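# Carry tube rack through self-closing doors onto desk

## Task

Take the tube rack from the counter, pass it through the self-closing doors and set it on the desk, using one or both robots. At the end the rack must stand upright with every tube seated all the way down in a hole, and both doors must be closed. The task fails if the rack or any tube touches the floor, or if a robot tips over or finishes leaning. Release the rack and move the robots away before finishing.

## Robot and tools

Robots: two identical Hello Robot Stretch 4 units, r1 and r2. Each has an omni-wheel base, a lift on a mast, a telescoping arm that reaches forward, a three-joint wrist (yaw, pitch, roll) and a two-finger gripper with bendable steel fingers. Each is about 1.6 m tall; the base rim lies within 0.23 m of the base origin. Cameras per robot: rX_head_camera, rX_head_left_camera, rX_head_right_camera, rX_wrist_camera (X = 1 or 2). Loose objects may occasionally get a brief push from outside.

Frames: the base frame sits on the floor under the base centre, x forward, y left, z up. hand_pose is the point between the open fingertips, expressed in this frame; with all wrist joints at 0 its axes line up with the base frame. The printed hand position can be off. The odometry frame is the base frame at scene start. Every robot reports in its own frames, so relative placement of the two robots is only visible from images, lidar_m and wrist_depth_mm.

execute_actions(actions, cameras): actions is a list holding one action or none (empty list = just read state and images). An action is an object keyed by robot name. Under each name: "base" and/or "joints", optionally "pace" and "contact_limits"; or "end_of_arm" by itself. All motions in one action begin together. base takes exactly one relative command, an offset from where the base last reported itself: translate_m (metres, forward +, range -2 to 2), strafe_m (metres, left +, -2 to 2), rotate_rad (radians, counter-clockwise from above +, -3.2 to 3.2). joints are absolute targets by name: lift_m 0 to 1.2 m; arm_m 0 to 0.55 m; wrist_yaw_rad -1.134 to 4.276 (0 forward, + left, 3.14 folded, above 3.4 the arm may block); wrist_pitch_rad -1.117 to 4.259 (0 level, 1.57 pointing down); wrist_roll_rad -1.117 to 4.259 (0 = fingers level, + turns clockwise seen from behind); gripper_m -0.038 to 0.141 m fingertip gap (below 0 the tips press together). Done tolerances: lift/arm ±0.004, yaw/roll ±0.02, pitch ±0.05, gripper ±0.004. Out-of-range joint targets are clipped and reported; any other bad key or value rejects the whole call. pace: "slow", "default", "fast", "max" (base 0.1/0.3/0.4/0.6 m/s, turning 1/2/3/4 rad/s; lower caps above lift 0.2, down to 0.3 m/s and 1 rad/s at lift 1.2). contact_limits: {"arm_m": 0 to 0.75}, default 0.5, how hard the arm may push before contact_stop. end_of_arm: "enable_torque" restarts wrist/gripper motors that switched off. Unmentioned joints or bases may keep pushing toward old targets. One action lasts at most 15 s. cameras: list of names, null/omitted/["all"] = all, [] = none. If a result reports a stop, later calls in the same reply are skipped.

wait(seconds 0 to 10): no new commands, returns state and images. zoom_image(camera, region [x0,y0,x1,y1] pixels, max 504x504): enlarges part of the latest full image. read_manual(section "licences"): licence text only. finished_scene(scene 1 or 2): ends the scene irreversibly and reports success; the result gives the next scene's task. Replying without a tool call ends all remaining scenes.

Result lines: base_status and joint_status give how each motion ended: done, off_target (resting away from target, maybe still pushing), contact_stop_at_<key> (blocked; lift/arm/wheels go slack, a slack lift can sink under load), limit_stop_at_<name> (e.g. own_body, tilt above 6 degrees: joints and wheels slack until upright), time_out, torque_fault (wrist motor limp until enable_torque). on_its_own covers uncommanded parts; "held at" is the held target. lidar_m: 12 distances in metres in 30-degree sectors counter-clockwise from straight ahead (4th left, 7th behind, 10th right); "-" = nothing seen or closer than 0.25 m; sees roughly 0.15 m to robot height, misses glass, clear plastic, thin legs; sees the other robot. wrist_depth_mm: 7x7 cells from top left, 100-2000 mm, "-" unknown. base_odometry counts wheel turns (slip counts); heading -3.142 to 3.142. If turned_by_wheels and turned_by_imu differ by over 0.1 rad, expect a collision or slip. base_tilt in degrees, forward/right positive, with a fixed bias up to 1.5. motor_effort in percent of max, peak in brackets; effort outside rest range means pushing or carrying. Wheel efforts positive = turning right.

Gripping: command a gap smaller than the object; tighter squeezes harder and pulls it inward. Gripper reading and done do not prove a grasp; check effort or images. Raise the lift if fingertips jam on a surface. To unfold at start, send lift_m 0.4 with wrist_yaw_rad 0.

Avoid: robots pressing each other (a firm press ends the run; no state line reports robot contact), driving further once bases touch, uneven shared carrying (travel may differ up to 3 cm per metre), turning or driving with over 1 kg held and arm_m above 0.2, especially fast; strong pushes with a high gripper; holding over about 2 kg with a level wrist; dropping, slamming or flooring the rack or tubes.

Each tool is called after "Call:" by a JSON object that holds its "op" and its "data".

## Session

Call:
{"op": "execute_actions", "data": {"actions": []}}

Scene clock: 0.00 s.
r1.base_odometry: x=+0.000 y=+0.000 heading=+0.000 (m, m, rad; r1's odometry frame)
r1.turned_by_wheels: +0.000 (rad since the last result)
r1.turned_by_imu: +0.000 (rad since the last result)
r1.base_tilt: forward=+0.0 right=+0.2 (deg)
r1.lidar_m: 0.80 0.82 1.10 1.21 1.19 1.66 2.27 2.34 3.08 1.18 1.22 0.88
r1.base_status: not commanded
r1.joint_positions: lift_m=+0.204 arm_m=-0.003 wrist_yaw_rad=+3.207 wrist_pitch_rad=+0.006 wrist_roll_rad=+0.000 gripper_m=+0.057
r1.joint_status: not commanded
r1.motor_effort: lift_m=+19 arm_m=+0 wrist_yaw_rad=+1 wrist_pitch_rad=-6 wrist_roll_rad=+2 gripper_m=-2 wheel_0=+0 wheel_1=-1 wheel_2=+0 (%)
r1.hand_pose: x=-0.1252 y=+0.0685 z=+0.3809 quat_wxyz=(-0.033, -0.003, +0.000, +0.999) (m; r1's base frame)
r1.wrist_depth_mm: - 134 134 - - - 1661 / - - 132 - - - 1661 / - 110 132 - - - 1661 / - 123 151 - - - 1708 / 198 - - - - - 1708 / 216 1618 208 1661 202 1576 1464 / 603 960 1042 146 960 1008 1025
r2.base_odometry: x=+0.000 y=+0.000 heading=+0.000 (m, m, rad; r2's odometry frame)
r2.turned_by_wheels: +0.000 (rad since the last result)
r2.turned_by_imu: +0.000 (rad since the last result)
r2.base_tilt: forward=-0.2 right=+0.2 (deg)
r2.lidar_m: 2.48 1.63 1.51 1.18 0.75 0.67 0.69 0.87 1.22 1.22 2.70 2.44
r2.base_status: not commanded
r2.joint_positions: lift_m=+0.266 arm_m=+0.001 wrist_yaw_rad=+3.184 wrist_pitch_rad=-0.010 wrist_roll_rad=+0.010 gripper_m=+0.057
r2.joint_status: not commanded
r2.motor_effort: lift_m=+17 arm_m=-1 wrist_yaw_rad=+3 wrist_pitch_rad=-5 wrist_roll_rad=+0 gripper_m=-3 wheel_0=+0 wheel_1=-1 wheel_2=+0 (%)
r2.hand_pose: x=-0.1200 y=+0.0751 z=+0.4467 quat_wxyz=(-0.021, +0.005, +0.005, +1.000) (m; r2's base frame)
r2.wrist_depth_mm: - - 139 831 741 676 627 / - - 139 820 750 683 627 / - 113 141 798 750 691 634 / 148 145 253 842 759 683 627 / 216 1078 946 820 750 683 634 / 216 1098 202 820 200 683 634 / 217 891 917 - 750 668 634
pictures: r1_head_camera, r1_head_left_camera, r1_head_right_camera, r1_wrist_camera, r2_head_camera, r2_head_left_camera, r2_head_right_camera, r2_wrist_camera
Images, in order (width x height): r1_head_camera 420x560, r1_head_left_camera 420x672, r1_head_right_camera 420x672, r1_wrist_camera 616x392, r2_head_camera 420x560, r2_head_left_camera 420x672, r2_head_right_camera 420x672, r2_wrist_camera 616x392.

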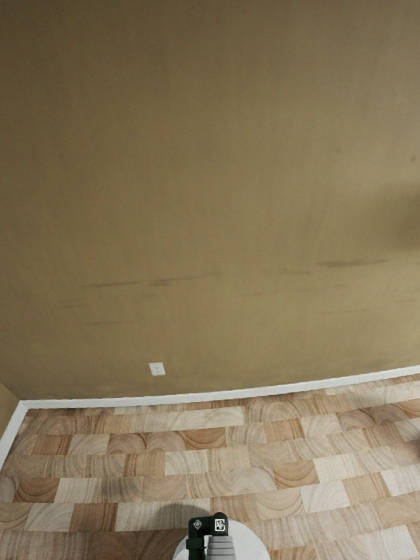

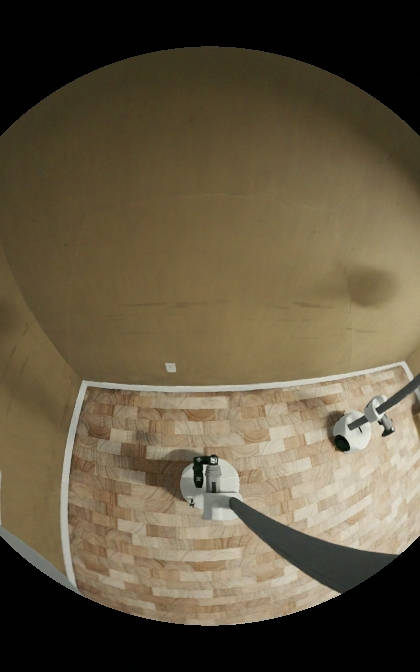

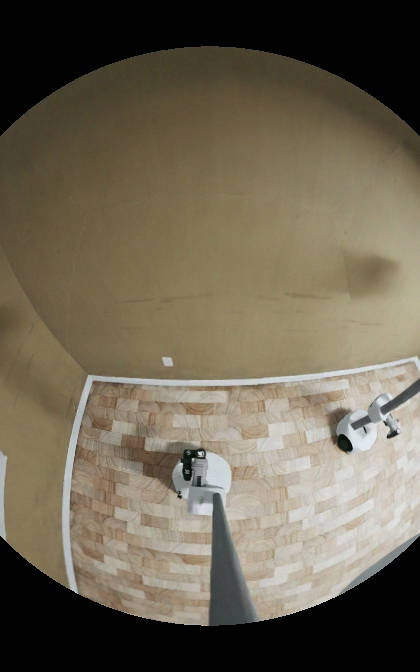

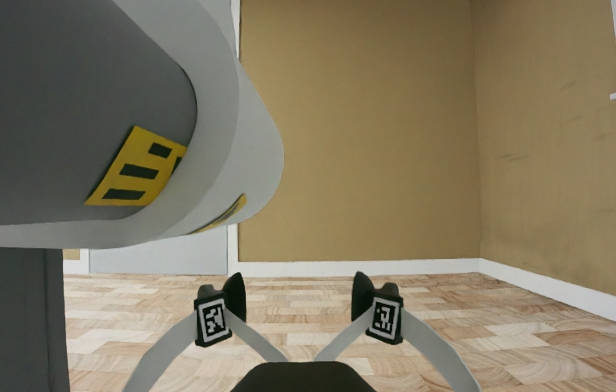

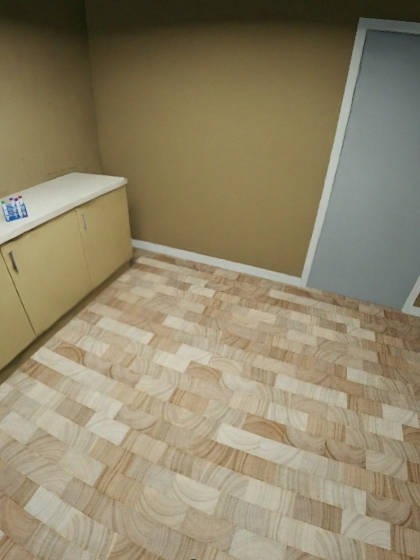

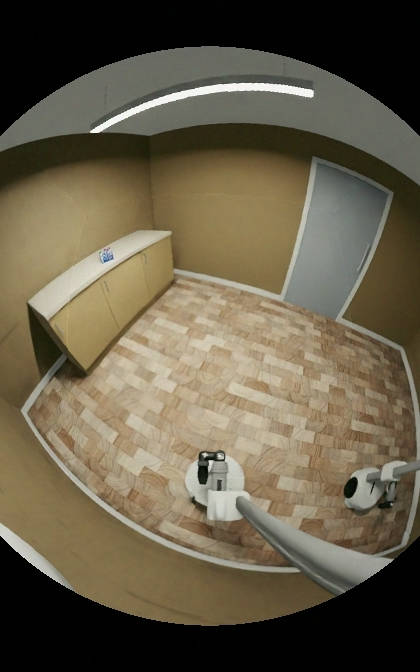

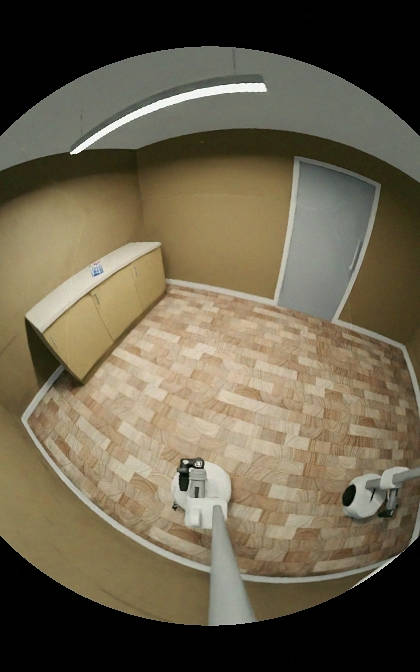

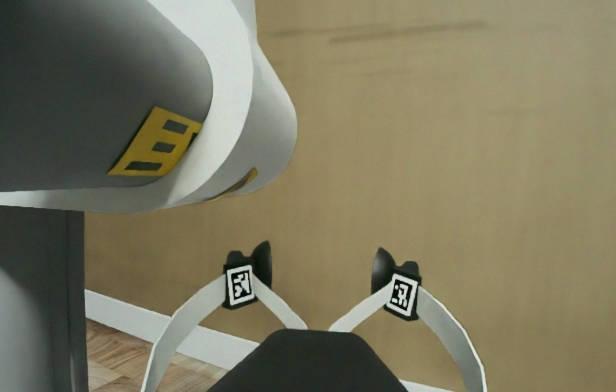

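Call:
{"op": "zoom_image", "data": {"camera": "r2_head_left_camera", "region": [260, 140, 420, 340]}}

Call:
{"op": "zoom_image", "data": {"camera": "r2_head_camera", "region": [0, 170, 100, 250]}}

Region (260, 140, 420, 340) of r2_head_left_camera's 420x672 image, scaled by 2.520, with more detail than that image has; it fills the left 403 columns of this view, and the rest is white.

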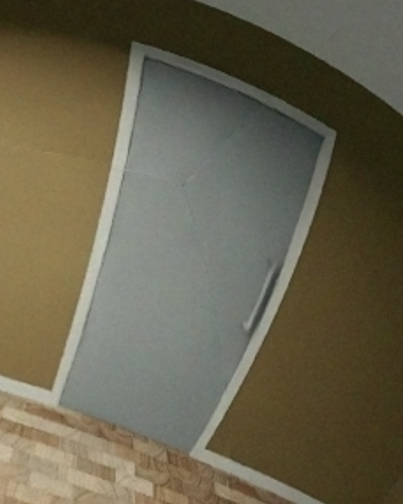

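Region (0, 170, 100, 250) of r2_head_camera's 420x560 image, scaled by 5.040, with more detail than that image has; it fills the top 403 rows of this view, and the rest is white.

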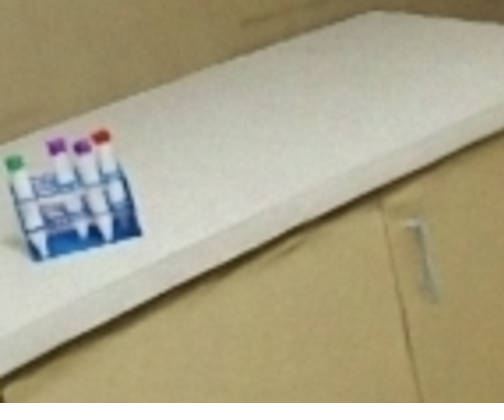

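Call:
{"op": "execute_actions", "data": {"actions": [{"r1":{"base":{"rotate_rad":-2.98},"joints":{"lift_m":0.4,"wrist_yaw_rad":0,"gripper_m":0.09},"pace":"fast"},"r2":{"base":{"rotate_rad":1.25},"joints":{"lift_m":0.45,"wrist_yaw_rad":0,"gripper_m":0.141,"wrist_pitch_rad":0.15},"pace":"fast"}}]}}

Scene clock: 3.23 s.
r1.base_odometry: x=+0.000 y=+0.000 heading=-2.980 (m, m, rad; r1's odometry frame)
r1.turned_by_wheels: -2.980 (rad since the last result)
r1.turned_by_imu: -3.021 (rad since the last result)
r1.base_tilt: forward=+0.2 right=+0.1 (deg)
r1.lidar_m: 2.25 2.47 2.92 1.18 1.05 0.83 0.81 0.89 1.25 1.21 1.29 1.95
r1.base_status: done
r1.joint_positions: lift_m=+0.400 arm_m=-0.003 wrist_yaw_rad=+0.000 wrist_pitch_rad=+0.006 wrist_roll_rad=+0.000 gripper_m=+0.090
r1.joint_status: all done
r1.motor_effort: lift_m=+25(27) arm_m=+0(1) wrist_yaw_rad=-1(3) wrist_pitch_rad=-7(7) wrist_roll_rad=+0(0) gripper_m=-1(1) wheel_0=-1(8) wheel_1=-2(10) wheel_2=-3(8) (%)
r1.hand_pose: x=+0.4569 y=-0.0873 z=+0.5761 quat_wxyz=(+1.000, +0.000, +0.003, +0.000) (m; r1's base frame)
r1.wrist_depth_mm: - - - - - - 1921 / - - - - - - 1921 / - - - - - - 1921 / - - - - - - 1921 / - - - - - 1983 - / - - 217 - 197 1983 1921 / 1499 1464 1464 144 1464 1397 1430
r2.base_odometry: x=+0.000 y=+0.000 heading=+1.250 (m, m, rad; r2's odometry frame)
r2.turned_by_wheels: +1.250 (rad since the last result)
r2.turned_by_imu: +1.260 (rad since the last result)
r2.base_tilt: forward=-0.1 right=+0.2 (deg)
r2.lidar_m: 1.51 0.95 0.69 0.68 0.71 1.02 1.20 1.50 2.52 2.44 2.05 1.52
r2.base_status: done
r2.joint_positions: lift_m=+0.450 arm_m=+0.001 wrist_yaw_rad=+0.000 wrist_pitch_rad=+0.152 wrist_roll_rad=+0.010 gripper_m=+0.141
r2.joint_status: all done
r2.motor_effort: lift_m=+22(24) arm_m=-1(0) wrist_yaw_rad=-1(3) wrist_pitch_rad=-5(4) wrist_roll_rad=+0(0) gripper_m=+1(3) wheel_0=+1(4) wheel_1=+2(6) wheel_2=+2(10) (%)
r2.hand_pose: x=+0.4572 y=-0.0873 z=+0.5842 quat_wxyz=(+0.997, +0.005, +0.076, +0.000) (m; r2's base frame)
r2.wrist_depth_mm: 931 1281 1808 1756 1708 1661 1618 / 946 1308 1808 1756 1308 1182 1160 / 976 1366 1808 1863 1229 1182 1160 / 976 1366 1863 1921 1308 1229 1229 / 991 1281 1661 1808 1397 1281 1255 / 991 1160 1182 1205 1182 1182 1366 / 946 976 1042 - 1025 1025 1042
pictures: r1_head_camera, r1_head_left_camera, r1_head_right_camera, r1_wrist_camera, r2_head_camera, r2_head_left_camera, r2_head_right_camera, r2_wrist_camera
Images, in order (width x height): r1_head_camera 420x560, r1_head_left_camera 420x672, r1_head_right_camera 420x672, r1_wrist_camera 616x392, r2_head_camera 420x560, r2_head_left_camera 420x672, r2_head_right_camera 420x672, r2_wrist_camera 616x392.

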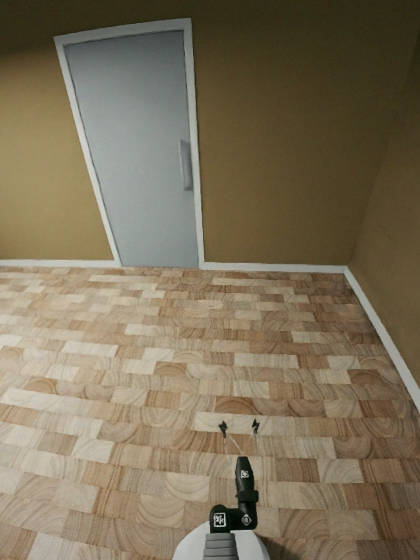

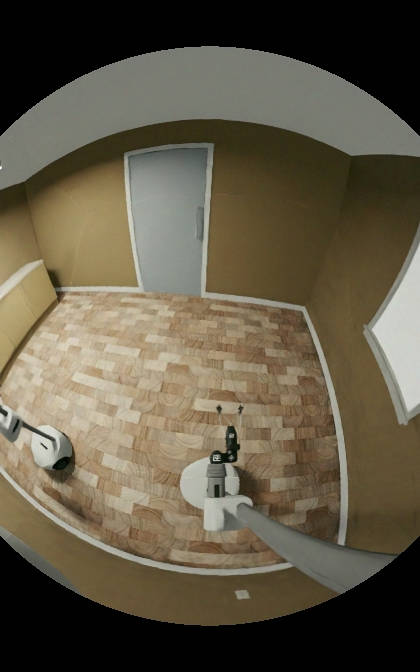

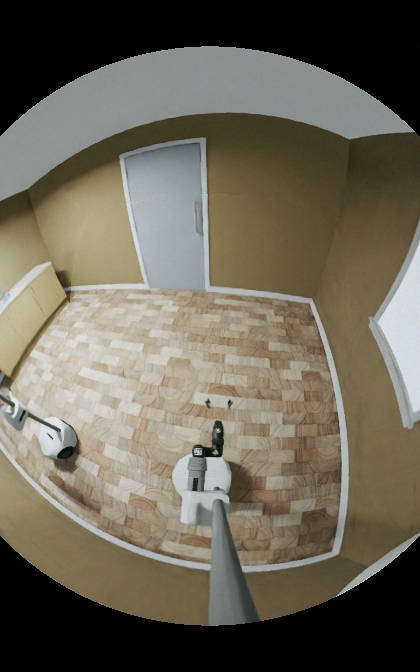

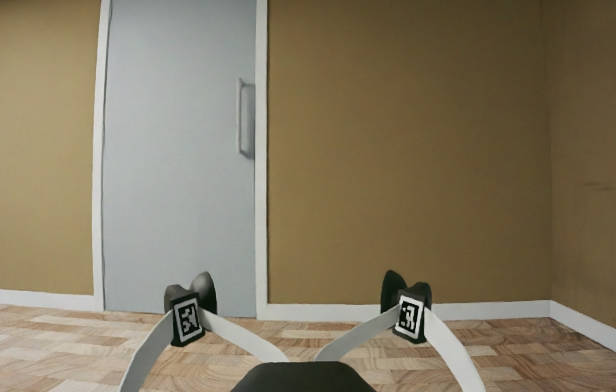

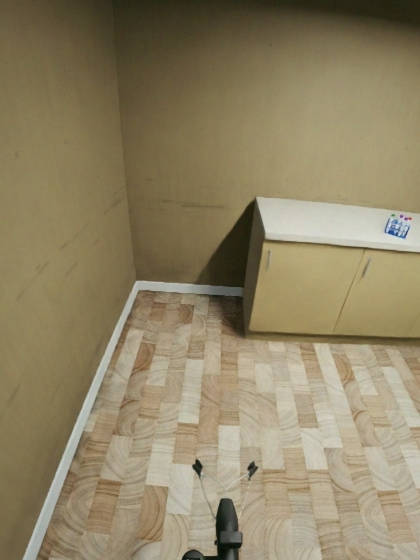

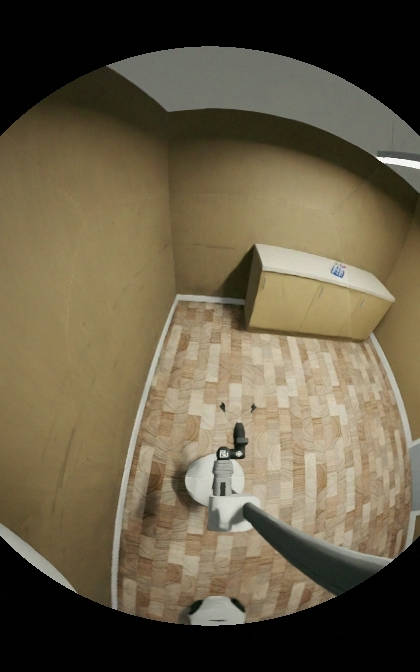

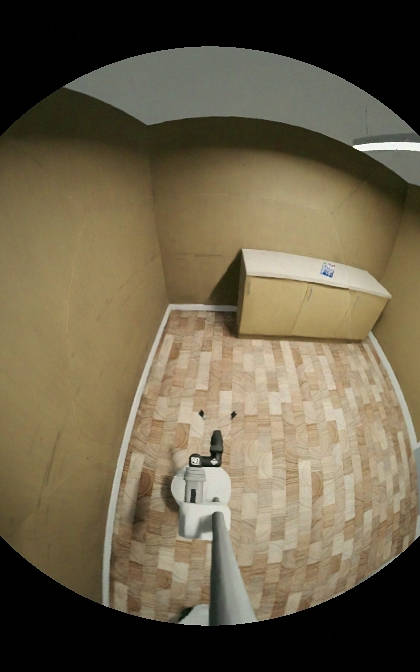

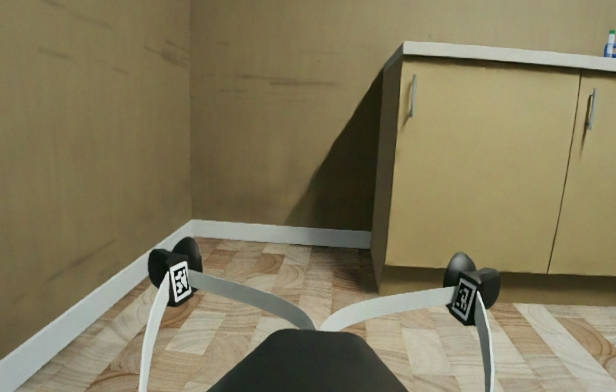

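Call:
{"op": "execute_actions", "data": {"actions": [{"r1":{"base":{"translate_m":1.15},"joints":{"lift_m":0.72},"pace":"fast"},"r2":{"base":{"strafe_m":-0.9},"joints":{"lift_m":0.85},"pace":"fast"}}]}}

Scene clock: 8.57 s.
r1.base_odometry: x=-1.135 y=-0.185 heading=-2.980 (m, m, rad; r1's odometry frame)
r1.turned_by_wheels: +0.000 (rad since the last result)
r1.turned_by_imu: -0.005 (rad since the last result)
r1.base_tilt: forward=+0.1 right=+0.3 (deg)
r1.lidar_m: 1.12 1.22 1.81 1.16 1.20 2.01 1.95 1.76 1.31 1.30 1.44 1.15
r1.base_status: done
r1.joint_positions: lift_m=+0.720 arm_m=-0.003 wrist_yaw_rad=+0.000 wrist_pitch_rad=+0.006 wrist_roll_rad=+0.000 gripper_m=+0.090
r1.joint_status: all done
r1.motor_effort: lift_m=+25(26) arm_m=+0(0) wrist_yaw_rad=+0(1) wrist_pitch_rad=-7(6) wrist_roll_rad=+0(0) gripper_m=-1(1) wheel_0=-1(8) wheel_1=-1(6) wheel_2=+0(12) (%)
r1.hand_pose: x=+0.4569 y=-0.0874 z=+0.8960 quat_wxyz=(+1.000, +0.000, +0.003, +0.000) (m; r1's base frame)
r1.wrist_depth_mm: 991 960 960 931 917 904 891 / 1008 946 946 946 917 891 904 / 976 960 946 931 904 904 878 / 976 946 946 931 917 904 891 / 991 946 946 917 904 904 878 / 960 960 217 931 197 891 878 / 946 931 946 145 904 878 878
r2.base_odometry: x=+0.854 y=-0.283 heading=+1.251 (m, m, rad; r2's odometry frame)
r2.turned_by_wheels: +0.000 (rad since the last result)
r2.turned_by_imu: +0.001 (rad since the last result)
r2.base_tilt: forward=-0.1 right=+0.2 (deg)
r2.lidar_m: 1.43 1.54 1.63 1.59 1.67 2.38 1.18 1.19 1.59 1.53 1.64 1.48
r2.base_status: done
r2.joint_positions: lift_m=+0.850 arm_m=+0.001 wrist_yaw_rad=+0.000 wrist_pitch_rad=+0.152 wrist_roll_rad=+0.010 gripper_m=+0.141
r2.joint_status: all done
r2.motor_effort: lift_m=+22(25) arm_m=+0(1) wrist_yaw_rad=+1(2) wrist_pitch_rad=-5(5) wrist_roll_rad=+1(0) gripper_m=+0(1) wheel_0=-1(8) wheel_1=+1(10) wheel_2=+1(1) (%)
r2.hand_pose: x=+0.4572 y=-0.0874 z=+0.9842 quat_wxyz=(+0.997, +0.005, +0.076, +0.000) (m; r2's base frame)
r2.wrist_depth_mm: 1808 1756 1661 1708 1618 1661 1618 / 1863 1756 1708 1708 1708 1661 1618 / 1921 1863 1808 1808 1708 1708 1661 / 1983 - 1255 1255 1229 1182 1182 / - - 1308 1308 1281 1205 1205 / 1863 1808 1366 1336 1281 1229 1255 / 1537 1464 1499 - 1366 1308 1308
pictures: r1_head_camera, r1_head_left_camera, r1_head_right_camera, r1_wrist_camera, r2_head_camera, r2_head_left_camera, r2_head_right_camera, r2_wrist_camera
Images, in order (width x height): r1_head_camera 420x560, r1_head_left_camera 420x672, r1_head_right_camera 420x672, r1_wrist_camera 616x392, r2_head_camera 420x560, r2_head_left_camera 420x672, r2_head_right_camera 420x672, r2_wrist_camera 616x392.

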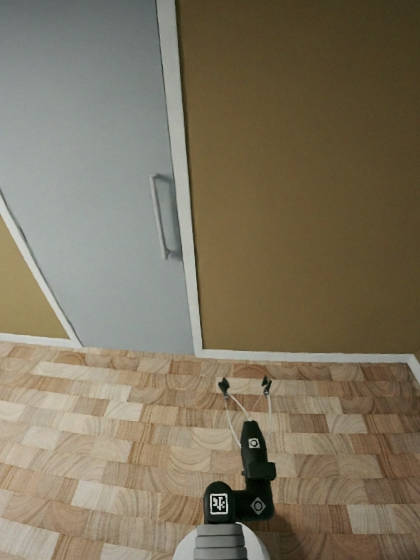

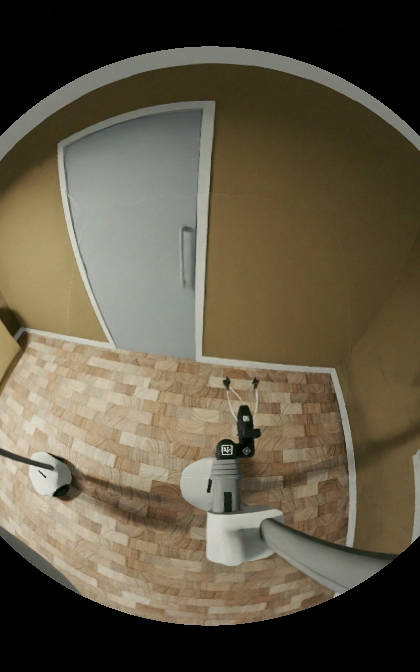

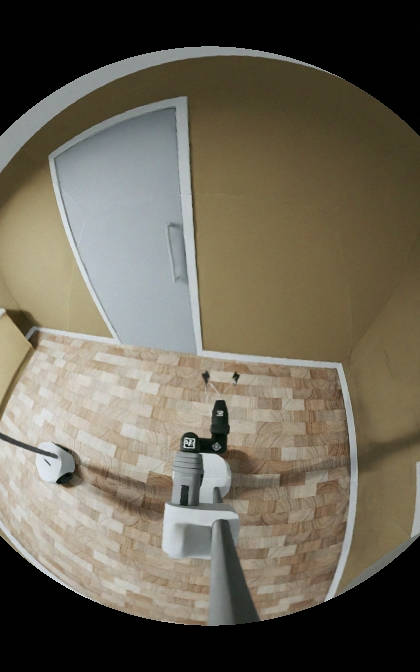

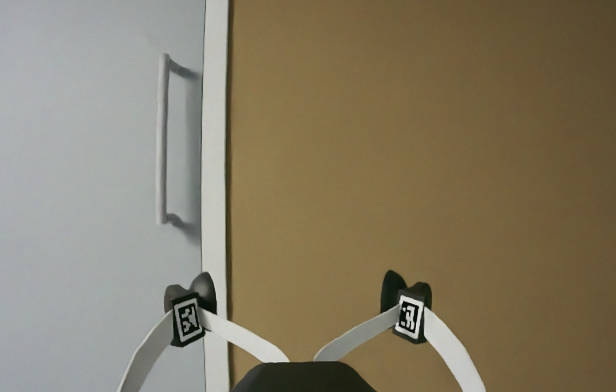

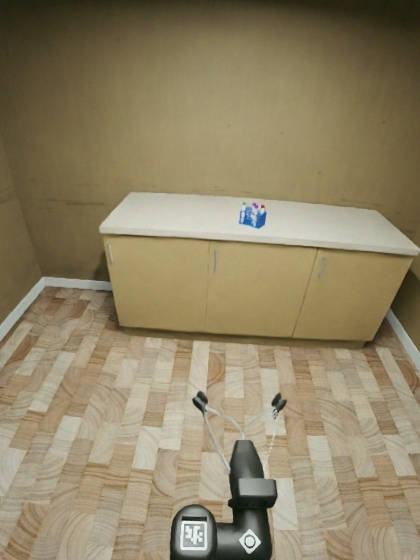

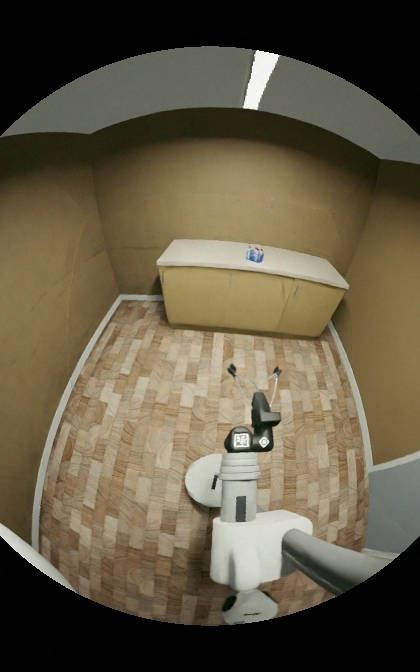

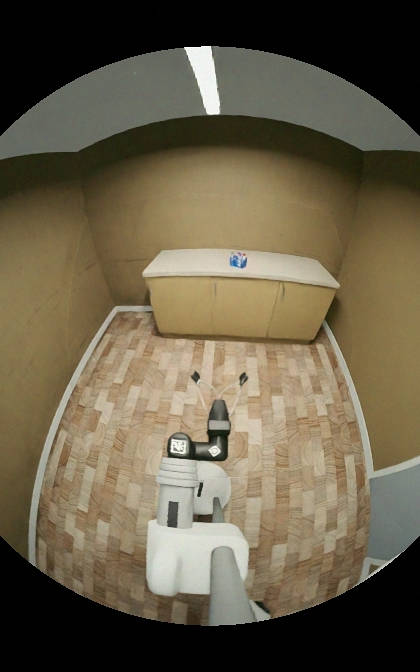

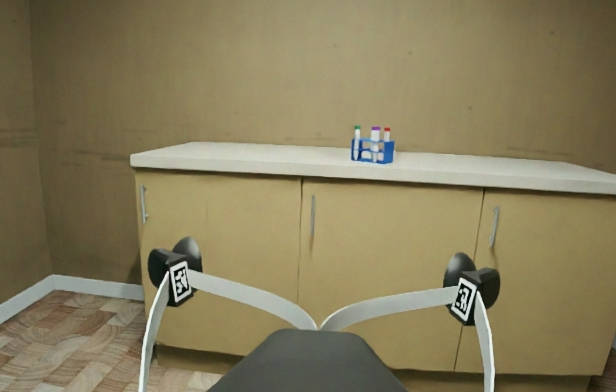

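Call:
{"op": "zoom_image", "data": {"camera": "r2_head_camera", "region": [220, 190, 290, 240]}}

Region (220, 190, 290, 240) of r2_head_camera's 420x560 image, scaled by 7.200, with more detail than that image has; it fills the top 360 rows of this view, and the rest is white.

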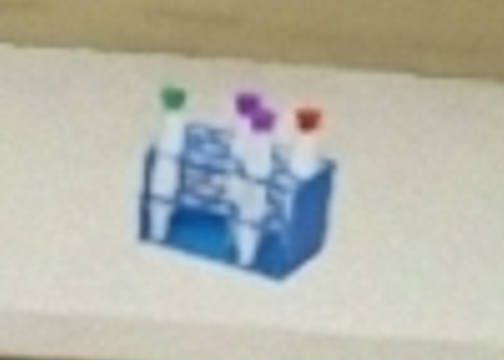

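Call:
{"op": "execute_actions", "data": {"actions": [{"r1":{"base":{"rotate_rad":-0.07},"joints":{"lift_m":0.76,"arm_m":0.2},"pace":"fast"},"r2":{"base":{"translate_m":0.85},"pace":"fast"}}], "cameras": []}}

Call:
{"op": "execute_actions", "data": {"actions": [{"r1":{"base":{"strafe_m":0.39},"pace":"fast"},"r2":{"base":{"rotate_rad":-0.62},"pace":"fast"}}], "cameras": ["r1_wrist_camera","r2_wrist_camera","r2_head_camera"]}}

Scene clock: 13.17 s.
r1.base_odometry: x=-1.135 y=-0.185 heading=-3.051 (m, m, rad; r1's odometry frame)
r1.turned_by_wheels: -0.070 (rad since the last result)
r1.turned_by_imu: -0.072 (rad since the last result)
r1.base_tilt: forward=+0.2 right=+0.2 (deg)
r1.lidar_m: 1.12 1.12 1.65 1.99 2.72 2.03 1.96 1.87 1.34 1.32 1.40 1.16
r1.base_status: done
r1.joint_positions: lift_m=+0.760 arm_m=+0.199 wrist_yaw_rad=+0.000 wrist_pitch_rad=+0.006 wrist_roll_rad=+0.000 gripper_m=+0.090
r1.joint_status: all done
r1.motor_effort: lift_m=+25(28) arm_m=+6(7) wrist_yaw_rad=+0(1) wrist_pitch_rad=-7(7) wrist_roll_rad=-1(0) gripper_m=+0(1) wheel_0=+0(4) wheel_1=-1(7) wheel_2=+0(6) (%)
r1.hand_pose: x=+0.6582 y=-0.0874 z=+0.9361 quat_wxyz=(+1.000, +0.000, +0.003, +0.000) (m; r1's base frame)
r1.wrist_depth_mm: 732 732 732 732 732 732 732 / 723 741 732 723 723 723 732 / 723 723 715 732 715 715 723 / 723 723 723 723 715 723 732 / 723 723 723 723 715 732 723 / 732 723 216 715 198 723 732 / 715 723 723 144 715 723 732
r2.base_odometry: x=+1.122 y=+0.524 heading=+1.251 (m, m, rad; r2's odometry frame)
r2.turned_by_wheels: +0.000 (rad since the last result)
r2.turned_by_imu: -0.003 (rad since the last result)
r2.base_tilt: forward=-0.1 right=+0.2 (deg)
r2.lidar_m: 0.58 0.63 1.59 1.52 1.64 2.33 2.02 2.15 1.62 1.57 0.81 0.61
r2.base_status: done
r2.joint_positions: lift_m=+0.850 arm_m=+0.001 wrist_yaw_rad=+0.000 wrist_pitch_rad=+0.152 wrist_roll_rad=+0.010 gripper_m=+0.141
r2.joint_status: not commanded
r2.motor_effort: lift_m=+22(22) arm_m=-1(0) wrist_yaw_rad=+2(1) wrist_pitch_rad=-5(5) wrist_roll_rad=-1(1) gripper_m=+0(1) wheel_0=-1(7) wheel_1=+0(4) wheel_2=+2(16) (%)
r2.hand_pose: x=+0.4572 y=-0.0874 z=+0.9842 quat_wxyz=(+0.997, +0.005, +0.076, +0.000) (m; r2's base frame)
r2.wrist_depth_mm: 960 931 931 917 878 866 854 / 976 960 946 917 917 878 866 / 1008 1008 976 960 946 917 904 / 668 691 723 759 683 488 854 / 415 421 415 455 466 462 480 / 455 439 427 387 379 370 373 / 469 452 445 - 421 410 404
pictures: none
No camera images: the call's "cameras" was empty. Leave "cameras" out to get every camera's image.

Scene clock: 15.40 s.
r1.base_odometry: x=-1.100 y=-0.573 heading=-3.051 (m, m, rad; r1's odometry frame)
r1.turned_by_wheels: +0.000 (rad since the last result)
r1.turned_by_imu: +0.000 (rad since the last result)
r1.base_tilt: forward=+0.2 right=+0.1 (deg)
r1.lidar_m: 1.07 1.20 1.68 1.61 1.69 2.04 1.94 2.07 1.71 1.71 1.59 1.19
r1.base_status: done
r1.joint_positions: lift_m=+0.760 arm_m=+0.199 wrist_yaw_rad=+0.000 wrist_pitch_rad=+0.006 wrist_roll_rad=+0.000 gripper_m=+0.090
r1.joint_status: not commanded
r1.motor_effort: lift_m=+25(25) arm_m=+7(7) wrist_yaw_rad=+0(0) wrist_pitch_rad=-7(7) wrist_roll_rad=+0(0) gripper_m=-2(0) wheel_0=+1(12) wheel_1=-2(12) wheel_2=+0(2) (%)
r1.hand_pose: x=+0.6582 y=-0.0874 z=+0.9361 quat_wxyz=(+1.000, +0.000, +0.003, +0.000) (m; r1's base frame)
r1.wrist_depth_mm: 741 750 741 750 750 759 741 / 741 741 750 741 732 741 741 / 741 741 741 741 732 741 741 / 732 741 741 732 732 741 741 / 732 741 732 732 741 732 741 / 723 741 216 732 198 741 741 / 723 732 741 144 732 732 715
r2.base_odometry: x=+1.122 y=+0.524 heading=+0.631 (m, m, rad; r2's odometry frame)
r2.turned_by_wheels: -0.620 (rad since the last result)
r2.turned_by_imu: -0.625 (rad since the last result)
r2.base_tilt: forward=-0.1 right=+0.2 (deg)
r2.lidar_m: 0.62 0.58 0.60 0.82 1.53 1.59 2.12 1.66 1.63 1.69 1.57 0.90
r2.base_status: done
r2.joint_positions: lift_m=+0.850 arm_m=+0.001 wrist_yaw_rad=+0.000 wrist_pitch_rad=+0.152 wrist_roll_rad=+0.010 gripper_m=+0.141
r2.joint_status: not commanded
r2.motor_effort: lift_m=+22(22) arm_m=+0(1) wrist_yaw_rad=+3(3) wrist_pitch_rad=-5(5) wrist_roll_rad=+0(0) gripper_m=+1(1) wheel_0=+0(3) wheel_1=+1(5) wheel_2=+0(6) (%)
r2.hand_pose: x=+0.4571 y=-0.0874 z=+0.9842 quat_wxyz=(+0.997, +0.005, +0.076, +0.000) (m; r2's base frame)
r2.wrist_depth_mm: 809 891 1025 1118 1308 1397 1229 / 831 904 1025 1160 1336 1464 1229 / 831 931 1060 1229 1397 1464 1229 / 539 535 723 750 778 831 1182 / 410 433 500 564 676 809 1229 / 410 449 508 574 654 798 1281 / 424 469 535 - 759 931 1308
pictures: r1_wrist_camera, r2_head_camera, r2_wrist_camera
Images, in order (width x height): r1_wrist_camera 616x392, r2_head_camera 420x560, r2_wrist_camera 616x392.

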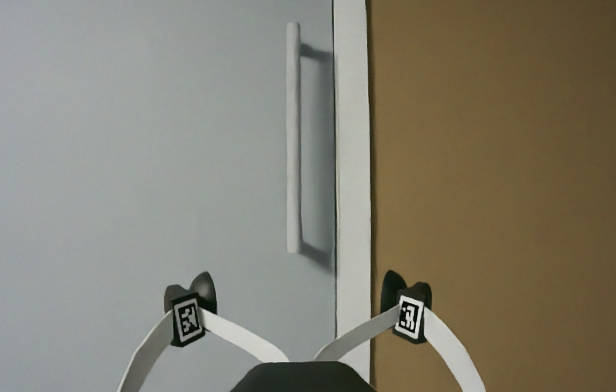

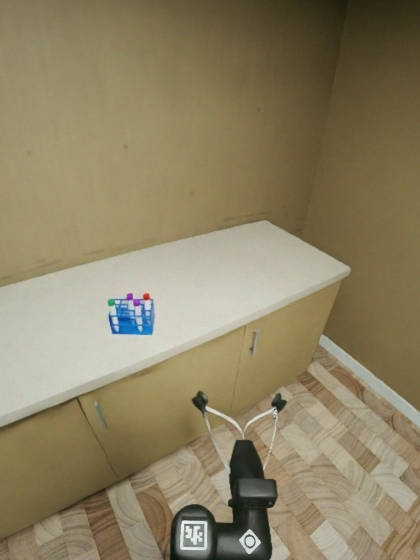

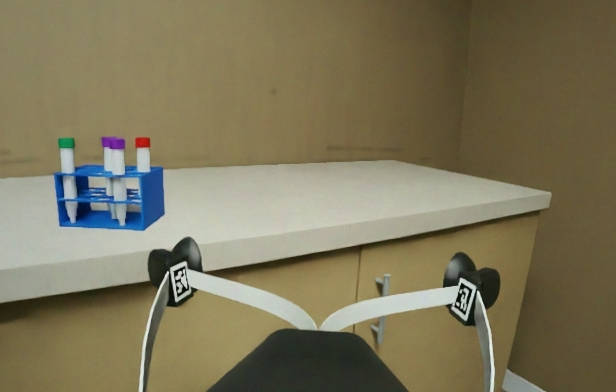

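Call:
{"op": "execute_actions", "data": {"actions": [{"r1":{"base":{"strafe_m":0.012},"joints":{"arm_m":0.5}},"r2":{"base":{"strafe_m":0.32}}}], "cameras": ["r1_wrist_camera","r2_wrist_camera","r2_head_camera"]}}

Scene clock: 18.07 s.
r1.base_odometry: x=-1.099 y=-0.585 heading=-3.051 (m, m, rad; r1's odometry frame)
r1.turned_by_wheels: +0.000 (rad since the last result)
r1.turned_by_imu: -0.001 (rad since the last result)
r1.base_tilt: forward=+0.1 right=+0.2 (deg)
r1.lidar_m: 1.07 1.21 1.69 1.90 1.85 2.01 1.95 2.07 1.79 1.71 1.62 1.18
r1.base_status: done
r1.joint_positions: lift_m=+0.760 arm_m=+0.499 wrist_yaw_rad=+0.000 wrist_pitch_rad=+0.006 wrist_roll_rad=+0.000 gripper_m=+0.090
r1.joint_status: all done
r1.motor_effort: lift_m=+25(25) arm_m=+7(8) wrist_yaw_rad=+0(1) wrist_pitch_rad=-7(6) wrist_roll_rad=+1(1) gripper_m=-1(3) wheel_0=+0(7) wheel_1=+0(7) wheel_2=+0(0) (%)
r1.hand_pose: x=+0.9582 y=-0.0874 z=+0.9361 quat_wxyz=(+1.000, +0.000, +0.003, +0.000) (m; r1's base frame)
r1.wrist_depth_mm: 439 442 439 439 427 442 439 / 439 439 436 439 424 433 439 / 436 439 436 442 427 433 436 / 439 439 439 436 424 436 433 / 439 436 433 436 424 436 436 / 436 433 216 433 196 433 433 / 433 433 430 144 418 430 430
r2.base_odometry: x=+0.933 y=+0.782 heading=+0.631 (m, m, rad; r2's odometry frame)
r2.turned_by_wheels: +0.000 (rad since the last result)
r2.turned_by_imu: -0.001 (rad since the last result)
r2.base_tilt: forward=-0.1 right=+0.1 (deg)
r2.lidar_m: 0.45 0.41 0.41 1.36 1.26 1.31 1.75 3.66 1.88 1.95 1.85 0.64
r2.base_status: done
r2.joint_positions: lift_m=+0.850 arm_m=+0.001 wrist_yaw_rad=+0.000 wrist_pitch_rad=+0.152 wrist_roll_rad=+0.010 gripper_m=+0.141
r2.joint_status: not commanded
r2.motor_effort: lift_m=+22(22) arm_m=+0(0) wrist_yaw_rad=+0(1) wrist_pitch_rad=-5(4) wrist_roll_rad=+0(0) gripper_m=-1(0) wheel_0=+0(8) wheel_1=-2(8) wheel_2=+1(2) (%)
r2.hand_pose: x=+0.4571 y=-0.0874 z=+0.9842 quat_wxyz=(+0.997, +0.005, +0.076, +0.000) (m; r2's base frame)
r2.wrist_depth_mm: 676 741 842 946 1078 1281 1430 / 699 759 866 991 1118 1366 1430 / 715 788 891 991 1182 1430 1464 / 668 691 723 603 621 820 866 / 413 424 415 459 466 517 627 / 297 293 309 342 407 508 691 / 251 273 325 - 484 591 759
pictures: r1_wrist_camera, r2_head_camera, r2_wrist_camera
Images, in order (width x height): r1_wrist_camera 616x392, r2_head_camera 420x560, r2_wrist_camera 616x392.

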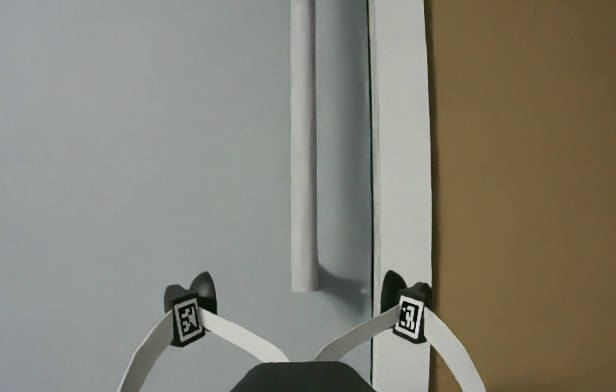

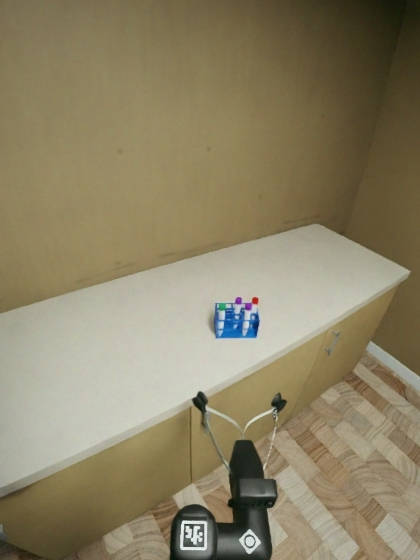

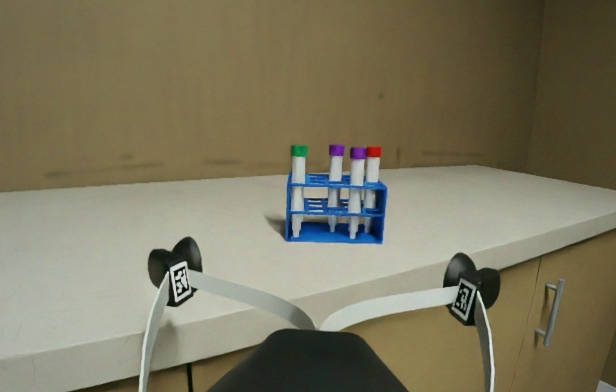

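Call:
{"op": "zoom_image", "data": {"camera": "r2_wrist_camera", "region": [260, 130, 410, 260]}}

Call:
{"op": "zoom_image", "data": {"camera": "r2_head_camera", "region": [190, 280, 290, 360]}}

Region (260, 130, 410, 260) of r2_wrist_camera's 616x392 image, scaled by 3.360; it fills the top 437 rows of this view, and the rest is white.

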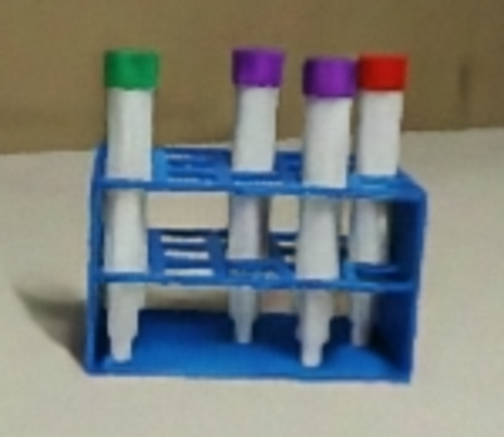

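Region (190, 280, 290, 360) of r2_head_camera's 420x560 image, scaled by 5.040, with more detail than that image has; it fills the top 403 rows of this view, and the rest is white.

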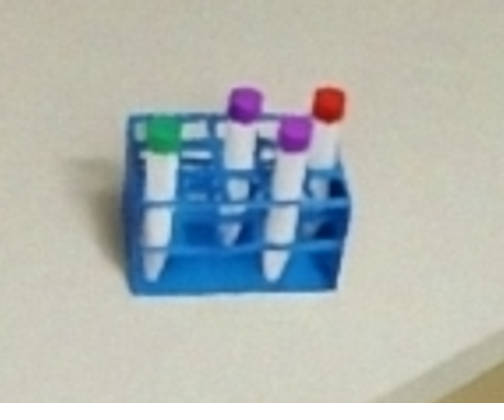

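Call:
{"op": "execute_actions", "data": {"actions": [{"r1":{"base":{"translate_m":0.14},"joints":{"lift_m":0.79}},"r2":{"base":{"strafe_m":-0.021},"joints":{"lift_m":0.825,"arm_m":0.17}}}], "cameras": ["r1_wrist_camera","r2_wrist_camera"]}}

Scene clock: 20.60 s.
r1.base_odometry: x=-1.238 y=-0.598 heading=-3.050 (m, m, rad; r1's odometry frame)
r1.turned_by_wheels: +0.000 (rad since the last result)
r1.turned_by_imu: -0.001 (rad since the last result)
r1.base_tilt: forward=+0.0 right=+0.3 (deg)
r1.lidar_m: 0.95 1.04 1.51 2.23 1.87 2.19 2.09 2.23 1.74 1.74 1.41 1.04
r1.base_status: done
r1.joint_positions: lift_m=+0.790 arm_m=+0.499 wrist_yaw_rad=+0.000 wrist_pitch_rad=+0.006 wrist_roll_rad=+0.000 gripper_m=+0.090
r1.joint_status: all done
r1.motor_effort: lift_m=+26(29) arm_m=+7(7) wrist_yaw_rad=+0(0) wrist_pitch_rad=-6(6) wrist_roll_rad=+1(0) gripper_m=-1(2) wheel_0=+1(5) wheel_1=+0(5) wheel_2=+0(10) (%)
r1.hand_pose: x=+0.9582 y=-0.0874 z=+0.9660 quat_wxyz=(+1.000, +0.000, +0.003, +0.000) (m; r1's base frame)
r1.wrist_depth_mm: 297 300 298 298 297 285 297 / 298 297 298 297 298 285 297 / 297 297 297 296 297 283 294 / 296 296 296 294 297 282 296 / 294 294 294 296 294 281 294 / 294 294 216 293 197 281 291 / 293 296 294 144 293 282 293
r2.base_odometry: x=+0.945 y=+0.765 heading=+0.631 (m, m, rad; r2's odometry frame)
r2.turned_by_wheels: +0.000 (rad since the last result)
r2.turned_by_imu: +0.000 (rad since the last result)
r2.base_tilt: forward=-0.1 right=+0.2 (deg)
r2.lidar_m: 0.45 0.40 0.44 1.36 1.28 1.33 1.76 3.67 1.90 1.94 1.83 0.66
r2.base_status: done
r2.joint_positions: lift_m=+0.825 arm_m=+0.169 wrist_yaw_rad=+0.000 wrist_pitch_rad=+0.152 wrist_roll_rad=+0.010 gripper_m=+0.141
r2.joint_status: all done
r2.motor_effort: lift_m=+13(20) arm_m=+5(6) wrist_yaw_rad=-1(2) wrist_pitch_rad=-5(5) wrist_roll_rad=+0(0) gripper_m=+1(0) wheel_0=+0(7) wheel_1=+2(8) wheel_2=+1(2) (%)
r2.hand_pose: x=+0.6252 y=-0.0874 z=+0.9599 quat_wxyz=(+0.997, +0.005, +0.076, +0.000) (m; r2's base frame)
r2.wrist_depth_mm: 580 640 723 809 931 1098 1308 / 603 661 732 831 960 1160 1308 / 609 683 750 842 1008 1182 1366 / 564 591 544 347 530 707 732 / 349 357 327 351 364 402 407 / 251 248 251 258 249 254 357 / 204 204 216 - 237 322 427
pictures: r1_wrist_camera, r2_wrist_camera
Images, in order (width x height): r1_wrist_camera 616x392, r2_wrist_camera 616x392.

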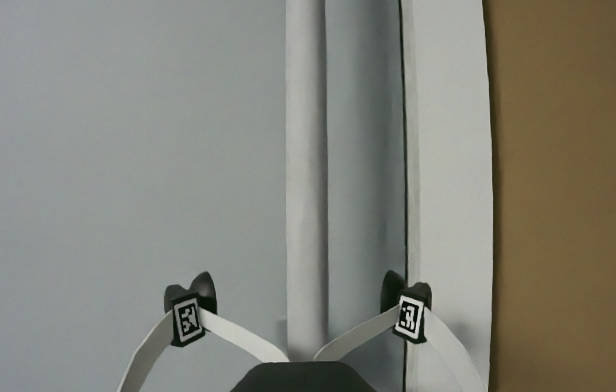

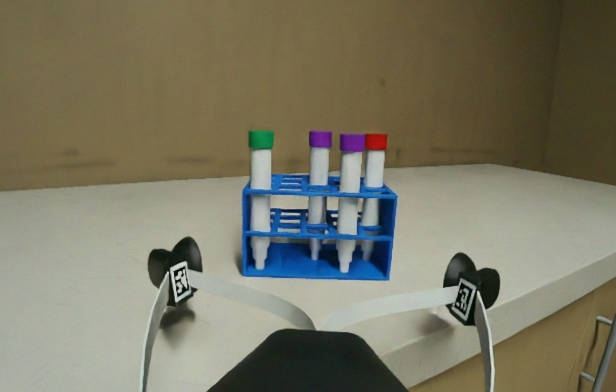

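Call:
{"op": "execute_actions", "data": {"actions": [{"r1":{"joints":{"arm_m":0.52}},"r2":{"joints":{"arm_m":0.288},"pace":"slow"}}], "cameras": ["r1_wrist_camera","r2_wrist_camera"]}}

Scene clock: 23.40 s.
r1.base_odometry: x=-1.238 y=-0.598 heading=-3.050 (m, m, rad; r1's odometry frame)
r1.turned_by_wheels: +0.000 (rad since the last result)
r1.turned_by_imu: -0.001 (rad since the last result)
r1.base_tilt: forward=+0.1 right=+0.1 (deg)
r1.lidar_m: 0.92 1.05 1.48 2.30 1.88 2.18 2.08 2.22 1.77 1.73 1.43 1.04
r1.base_status: not commanded
r1.joint_positions: lift_m=+0.790 arm_m=+0.519 wrist_yaw_rad=+0.000 wrist_pitch_rad=+0.006 wrist_roll_rad=+0.000 gripper_m=+0.090
r1.joint_status: all done
r1.motor_effort: lift_m=+26(26) arm_m=+7(8) wrist_yaw_rad=+0(0) wrist_pitch_rad=-6(7) wrist_roll_rad=+0(0) gripper_m=-1(3) wheel_0=+0(1) wheel_1=+1(0) wheel_2=+0(0) (%)
r1.hand_pose: x=+0.9782 y=-0.0874 z=+0.9660 quat_wxyz=(+1.000, +0.000, +0.003, +0.000) (m; r1's base frame)
r1.wrist_depth_mm: 279 277 278 278 277 266 277 / 277 277 277 278 278 263 278 / 277 278 274 276 274 264 276 / 276 276 276 276 276 263 274 / 276 277 276 274 274 260 273 / 274 276 216 273 197 262 273 / 273 273 273 145 274 259 273
r2.base_odometry: x=+0.945 y=+0.765 heading=+0.631 (m, m, rad; r2's odometry frame)
r2.turned_by_wheels: +0.000 (rad since the last result)
r2.turned_by_imu: +0.000 (rad since the last result)
r2.base_tilt: forward=-0.1 right=+0.2 (deg)
r2.lidar_m: 0.42 0.41 0.45 1.36 1.28 1.31 1.74 3.67 1.91 1.93 1.83 0.67
r2.base_status: not commanded
r2.joint_positions: lift_m=+0.825 arm_m=+0.287 wrist_yaw_rad=+0.000 wrist_pitch_rad=+0.152 wrist_roll_rad=+0.010 gripper_m=+0.141
r2.joint_status: all done
r2.motor_effort: lift_m=+13(13) arm_m=+5(6) wrist_yaw_rad=+1(2) wrist_pitch_rad=-4(5) wrist_roll_rad=+0(0) gripper_m=+0(0) wheel_0=+0(0) wheel_1=+2(2) wheel_2=+1(1) (%)
r2.hand_pose: x=+0.7432 y=-0.0874 z=+0.9599 quat_wxyz=(+0.997, +0.005, +0.076, +0.000) (m; r2's base frame)
r2.wrist_depth_mm: 508 559 621 699 809 960 1138 / 517 569 640 723 831 991 1160 / 535 591 647 732 831 1042 1205 / 525 580 525 492 224 683 732 / 349 357 208 236 207 399 402 / 250 246 216 213 211 248 278 / 204 203 212 - 210 213 -
pictures: r1_wrist_camera, r2_wrist_camera
Images, in order (width x height): r1_wrist_camera 616x392, r2_wrist_camera 616x392.

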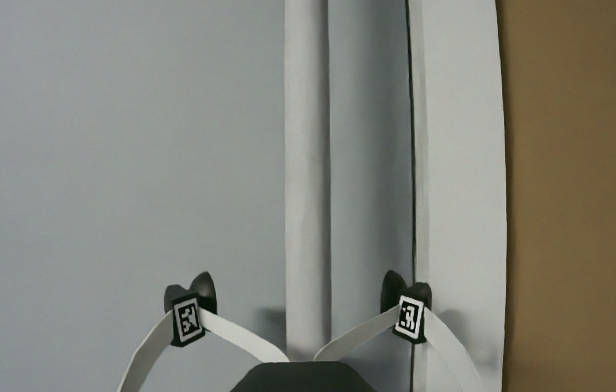

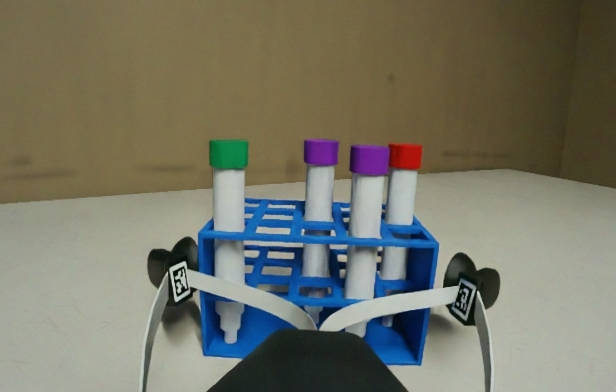

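Call:
{"op": "execute_actions", "data": {"actions": [{"r1":{"joints":{"gripper_m":-0.038}},"r2":{"joints":{"gripper_m":0.09}}}], "cameras": ["r1_wrist_camera","r2_wrist_camera"]}}

Scene clock: 25.57 s.
r1.base_odometry: x=-1.238 y=-0.598 heading=-3.051 (m, m, rad; r1's odometry frame)
r1.turned_by_wheels: -0.001 (rad since the last result)
r1.turned_by_imu: -0.001 (rad since the last result)
r1.base_tilt: forward=+0.0 right=+0.3 (deg)
r1.lidar_m: 0.92 1.05 1.50 2.30 1.88 2.17 2.08 2.20 1.76 1.73 1.39 1.04
r1.base_status: not commanded
r1.joint_positions: lift_m=+0.790 arm_m=+0.519 wrist_yaw_rad=-0.002 wrist_pitch_rad=+0.006 wrist_roll_rad=+0.000 gripper_m=-0.037
r1.joint_status: all done
r1.motor_effort: lift_m=+25(26) arm_m=+5(7) wrist_yaw_rad=+5(10) wrist_pitch_rad=-7(6) wrist_roll_rad=+1(0) gripper_m=-19(20) wheel_0=-3(3) wheel_1=-1(1) wheel_2=-2(2) (%)
r1.hand_pose: x=+0.9783 y=-0.0879 z=+0.9660 quat_wxyz=(+1.000, +0.000, +0.003, -0.001) (m; r1's base frame)
r1.wrist_depth_mm: 266 264 262 191 262 265 277 / 265 264 262 190 262 264 277 / 264 262 262 190 260 262 277 / 263 262 260 189 259 263 274 / 262 260 260 189 259 260 276 / 260 259 198 187 193 260 273 / 260 153 258 184 256 258 272
r2.base_odometry: x=+0.945 y=+0.765 heading=+0.631 (m, m, rad; r2's odometry frame)
r2.turned_by_wheels: +0.000 (rad since the last result)
r2.turned_by_imu: +0.000 (rad since the last result)
r2.base_tilt: forward=-0.1 right=+0.2 (deg)
r2.lidar_m: 0.44 0.42 0.44 1.37 1.29 1.33 1.76 3.67 1.90 1.95 1.84 0.64
r2.base_status: not commanded
r2.joint_positions: lift_m=+0.825 arm_m=+0.287 wrist_yaw_rad=+0.000 wrist_pitch_rad=+0.153 wrist_roll_rad=+0.010 gripper_m=+0.090
r2.joint_status: all done
r2.motor_effort: lift_m=+13(13) arm_m=+5(5) wrist_yaw_rad=+0(1) wrist_pitch_rad=-6(7) wrist_roll_rad=+0(0) gripper_m=-22(20) wheel_0=+0(0) wheel_1=+2(2) wheel_2=+0(1) (%)
r2.hand_pose: x=+0.7431 y=-0.0874 z=+0.9597 quat_wxyz=(+0.997, +0.005, +0.076, +0.000) (m; r2's base frame)
r2.wrist_depth_mm: 508 554 627 707 809 960 1138 / 517 569 647 723 831 991 1182 / 535 585 647 741 831 1025 1229 / 530 569 473 496 216 691 715 / 343 357 199 229 204 397 402 / 249 240 201 219 200 196 278 / 202 204 207 - 204 212 -
pictures: r1_wrist_camera, r2_wrist_camera
Images, in order (width x height): r1_wrist_camera 616x392, r2_wrist_camera 616x392.

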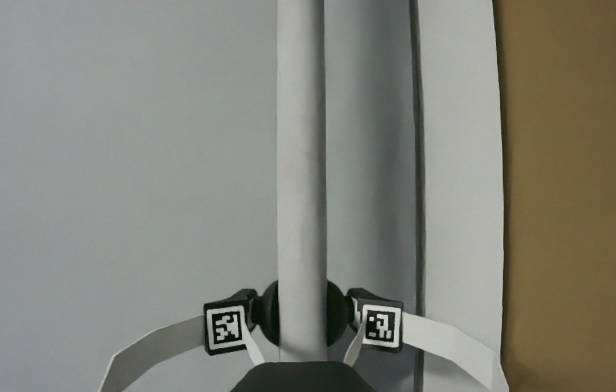

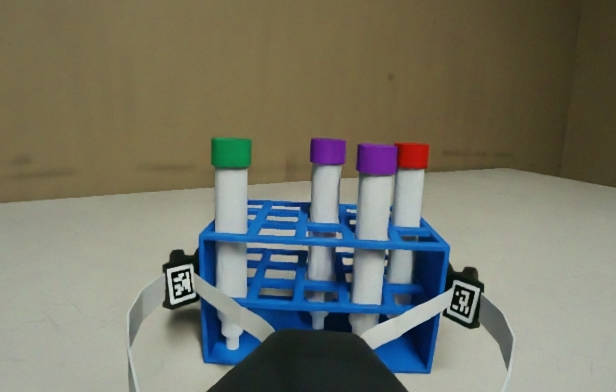

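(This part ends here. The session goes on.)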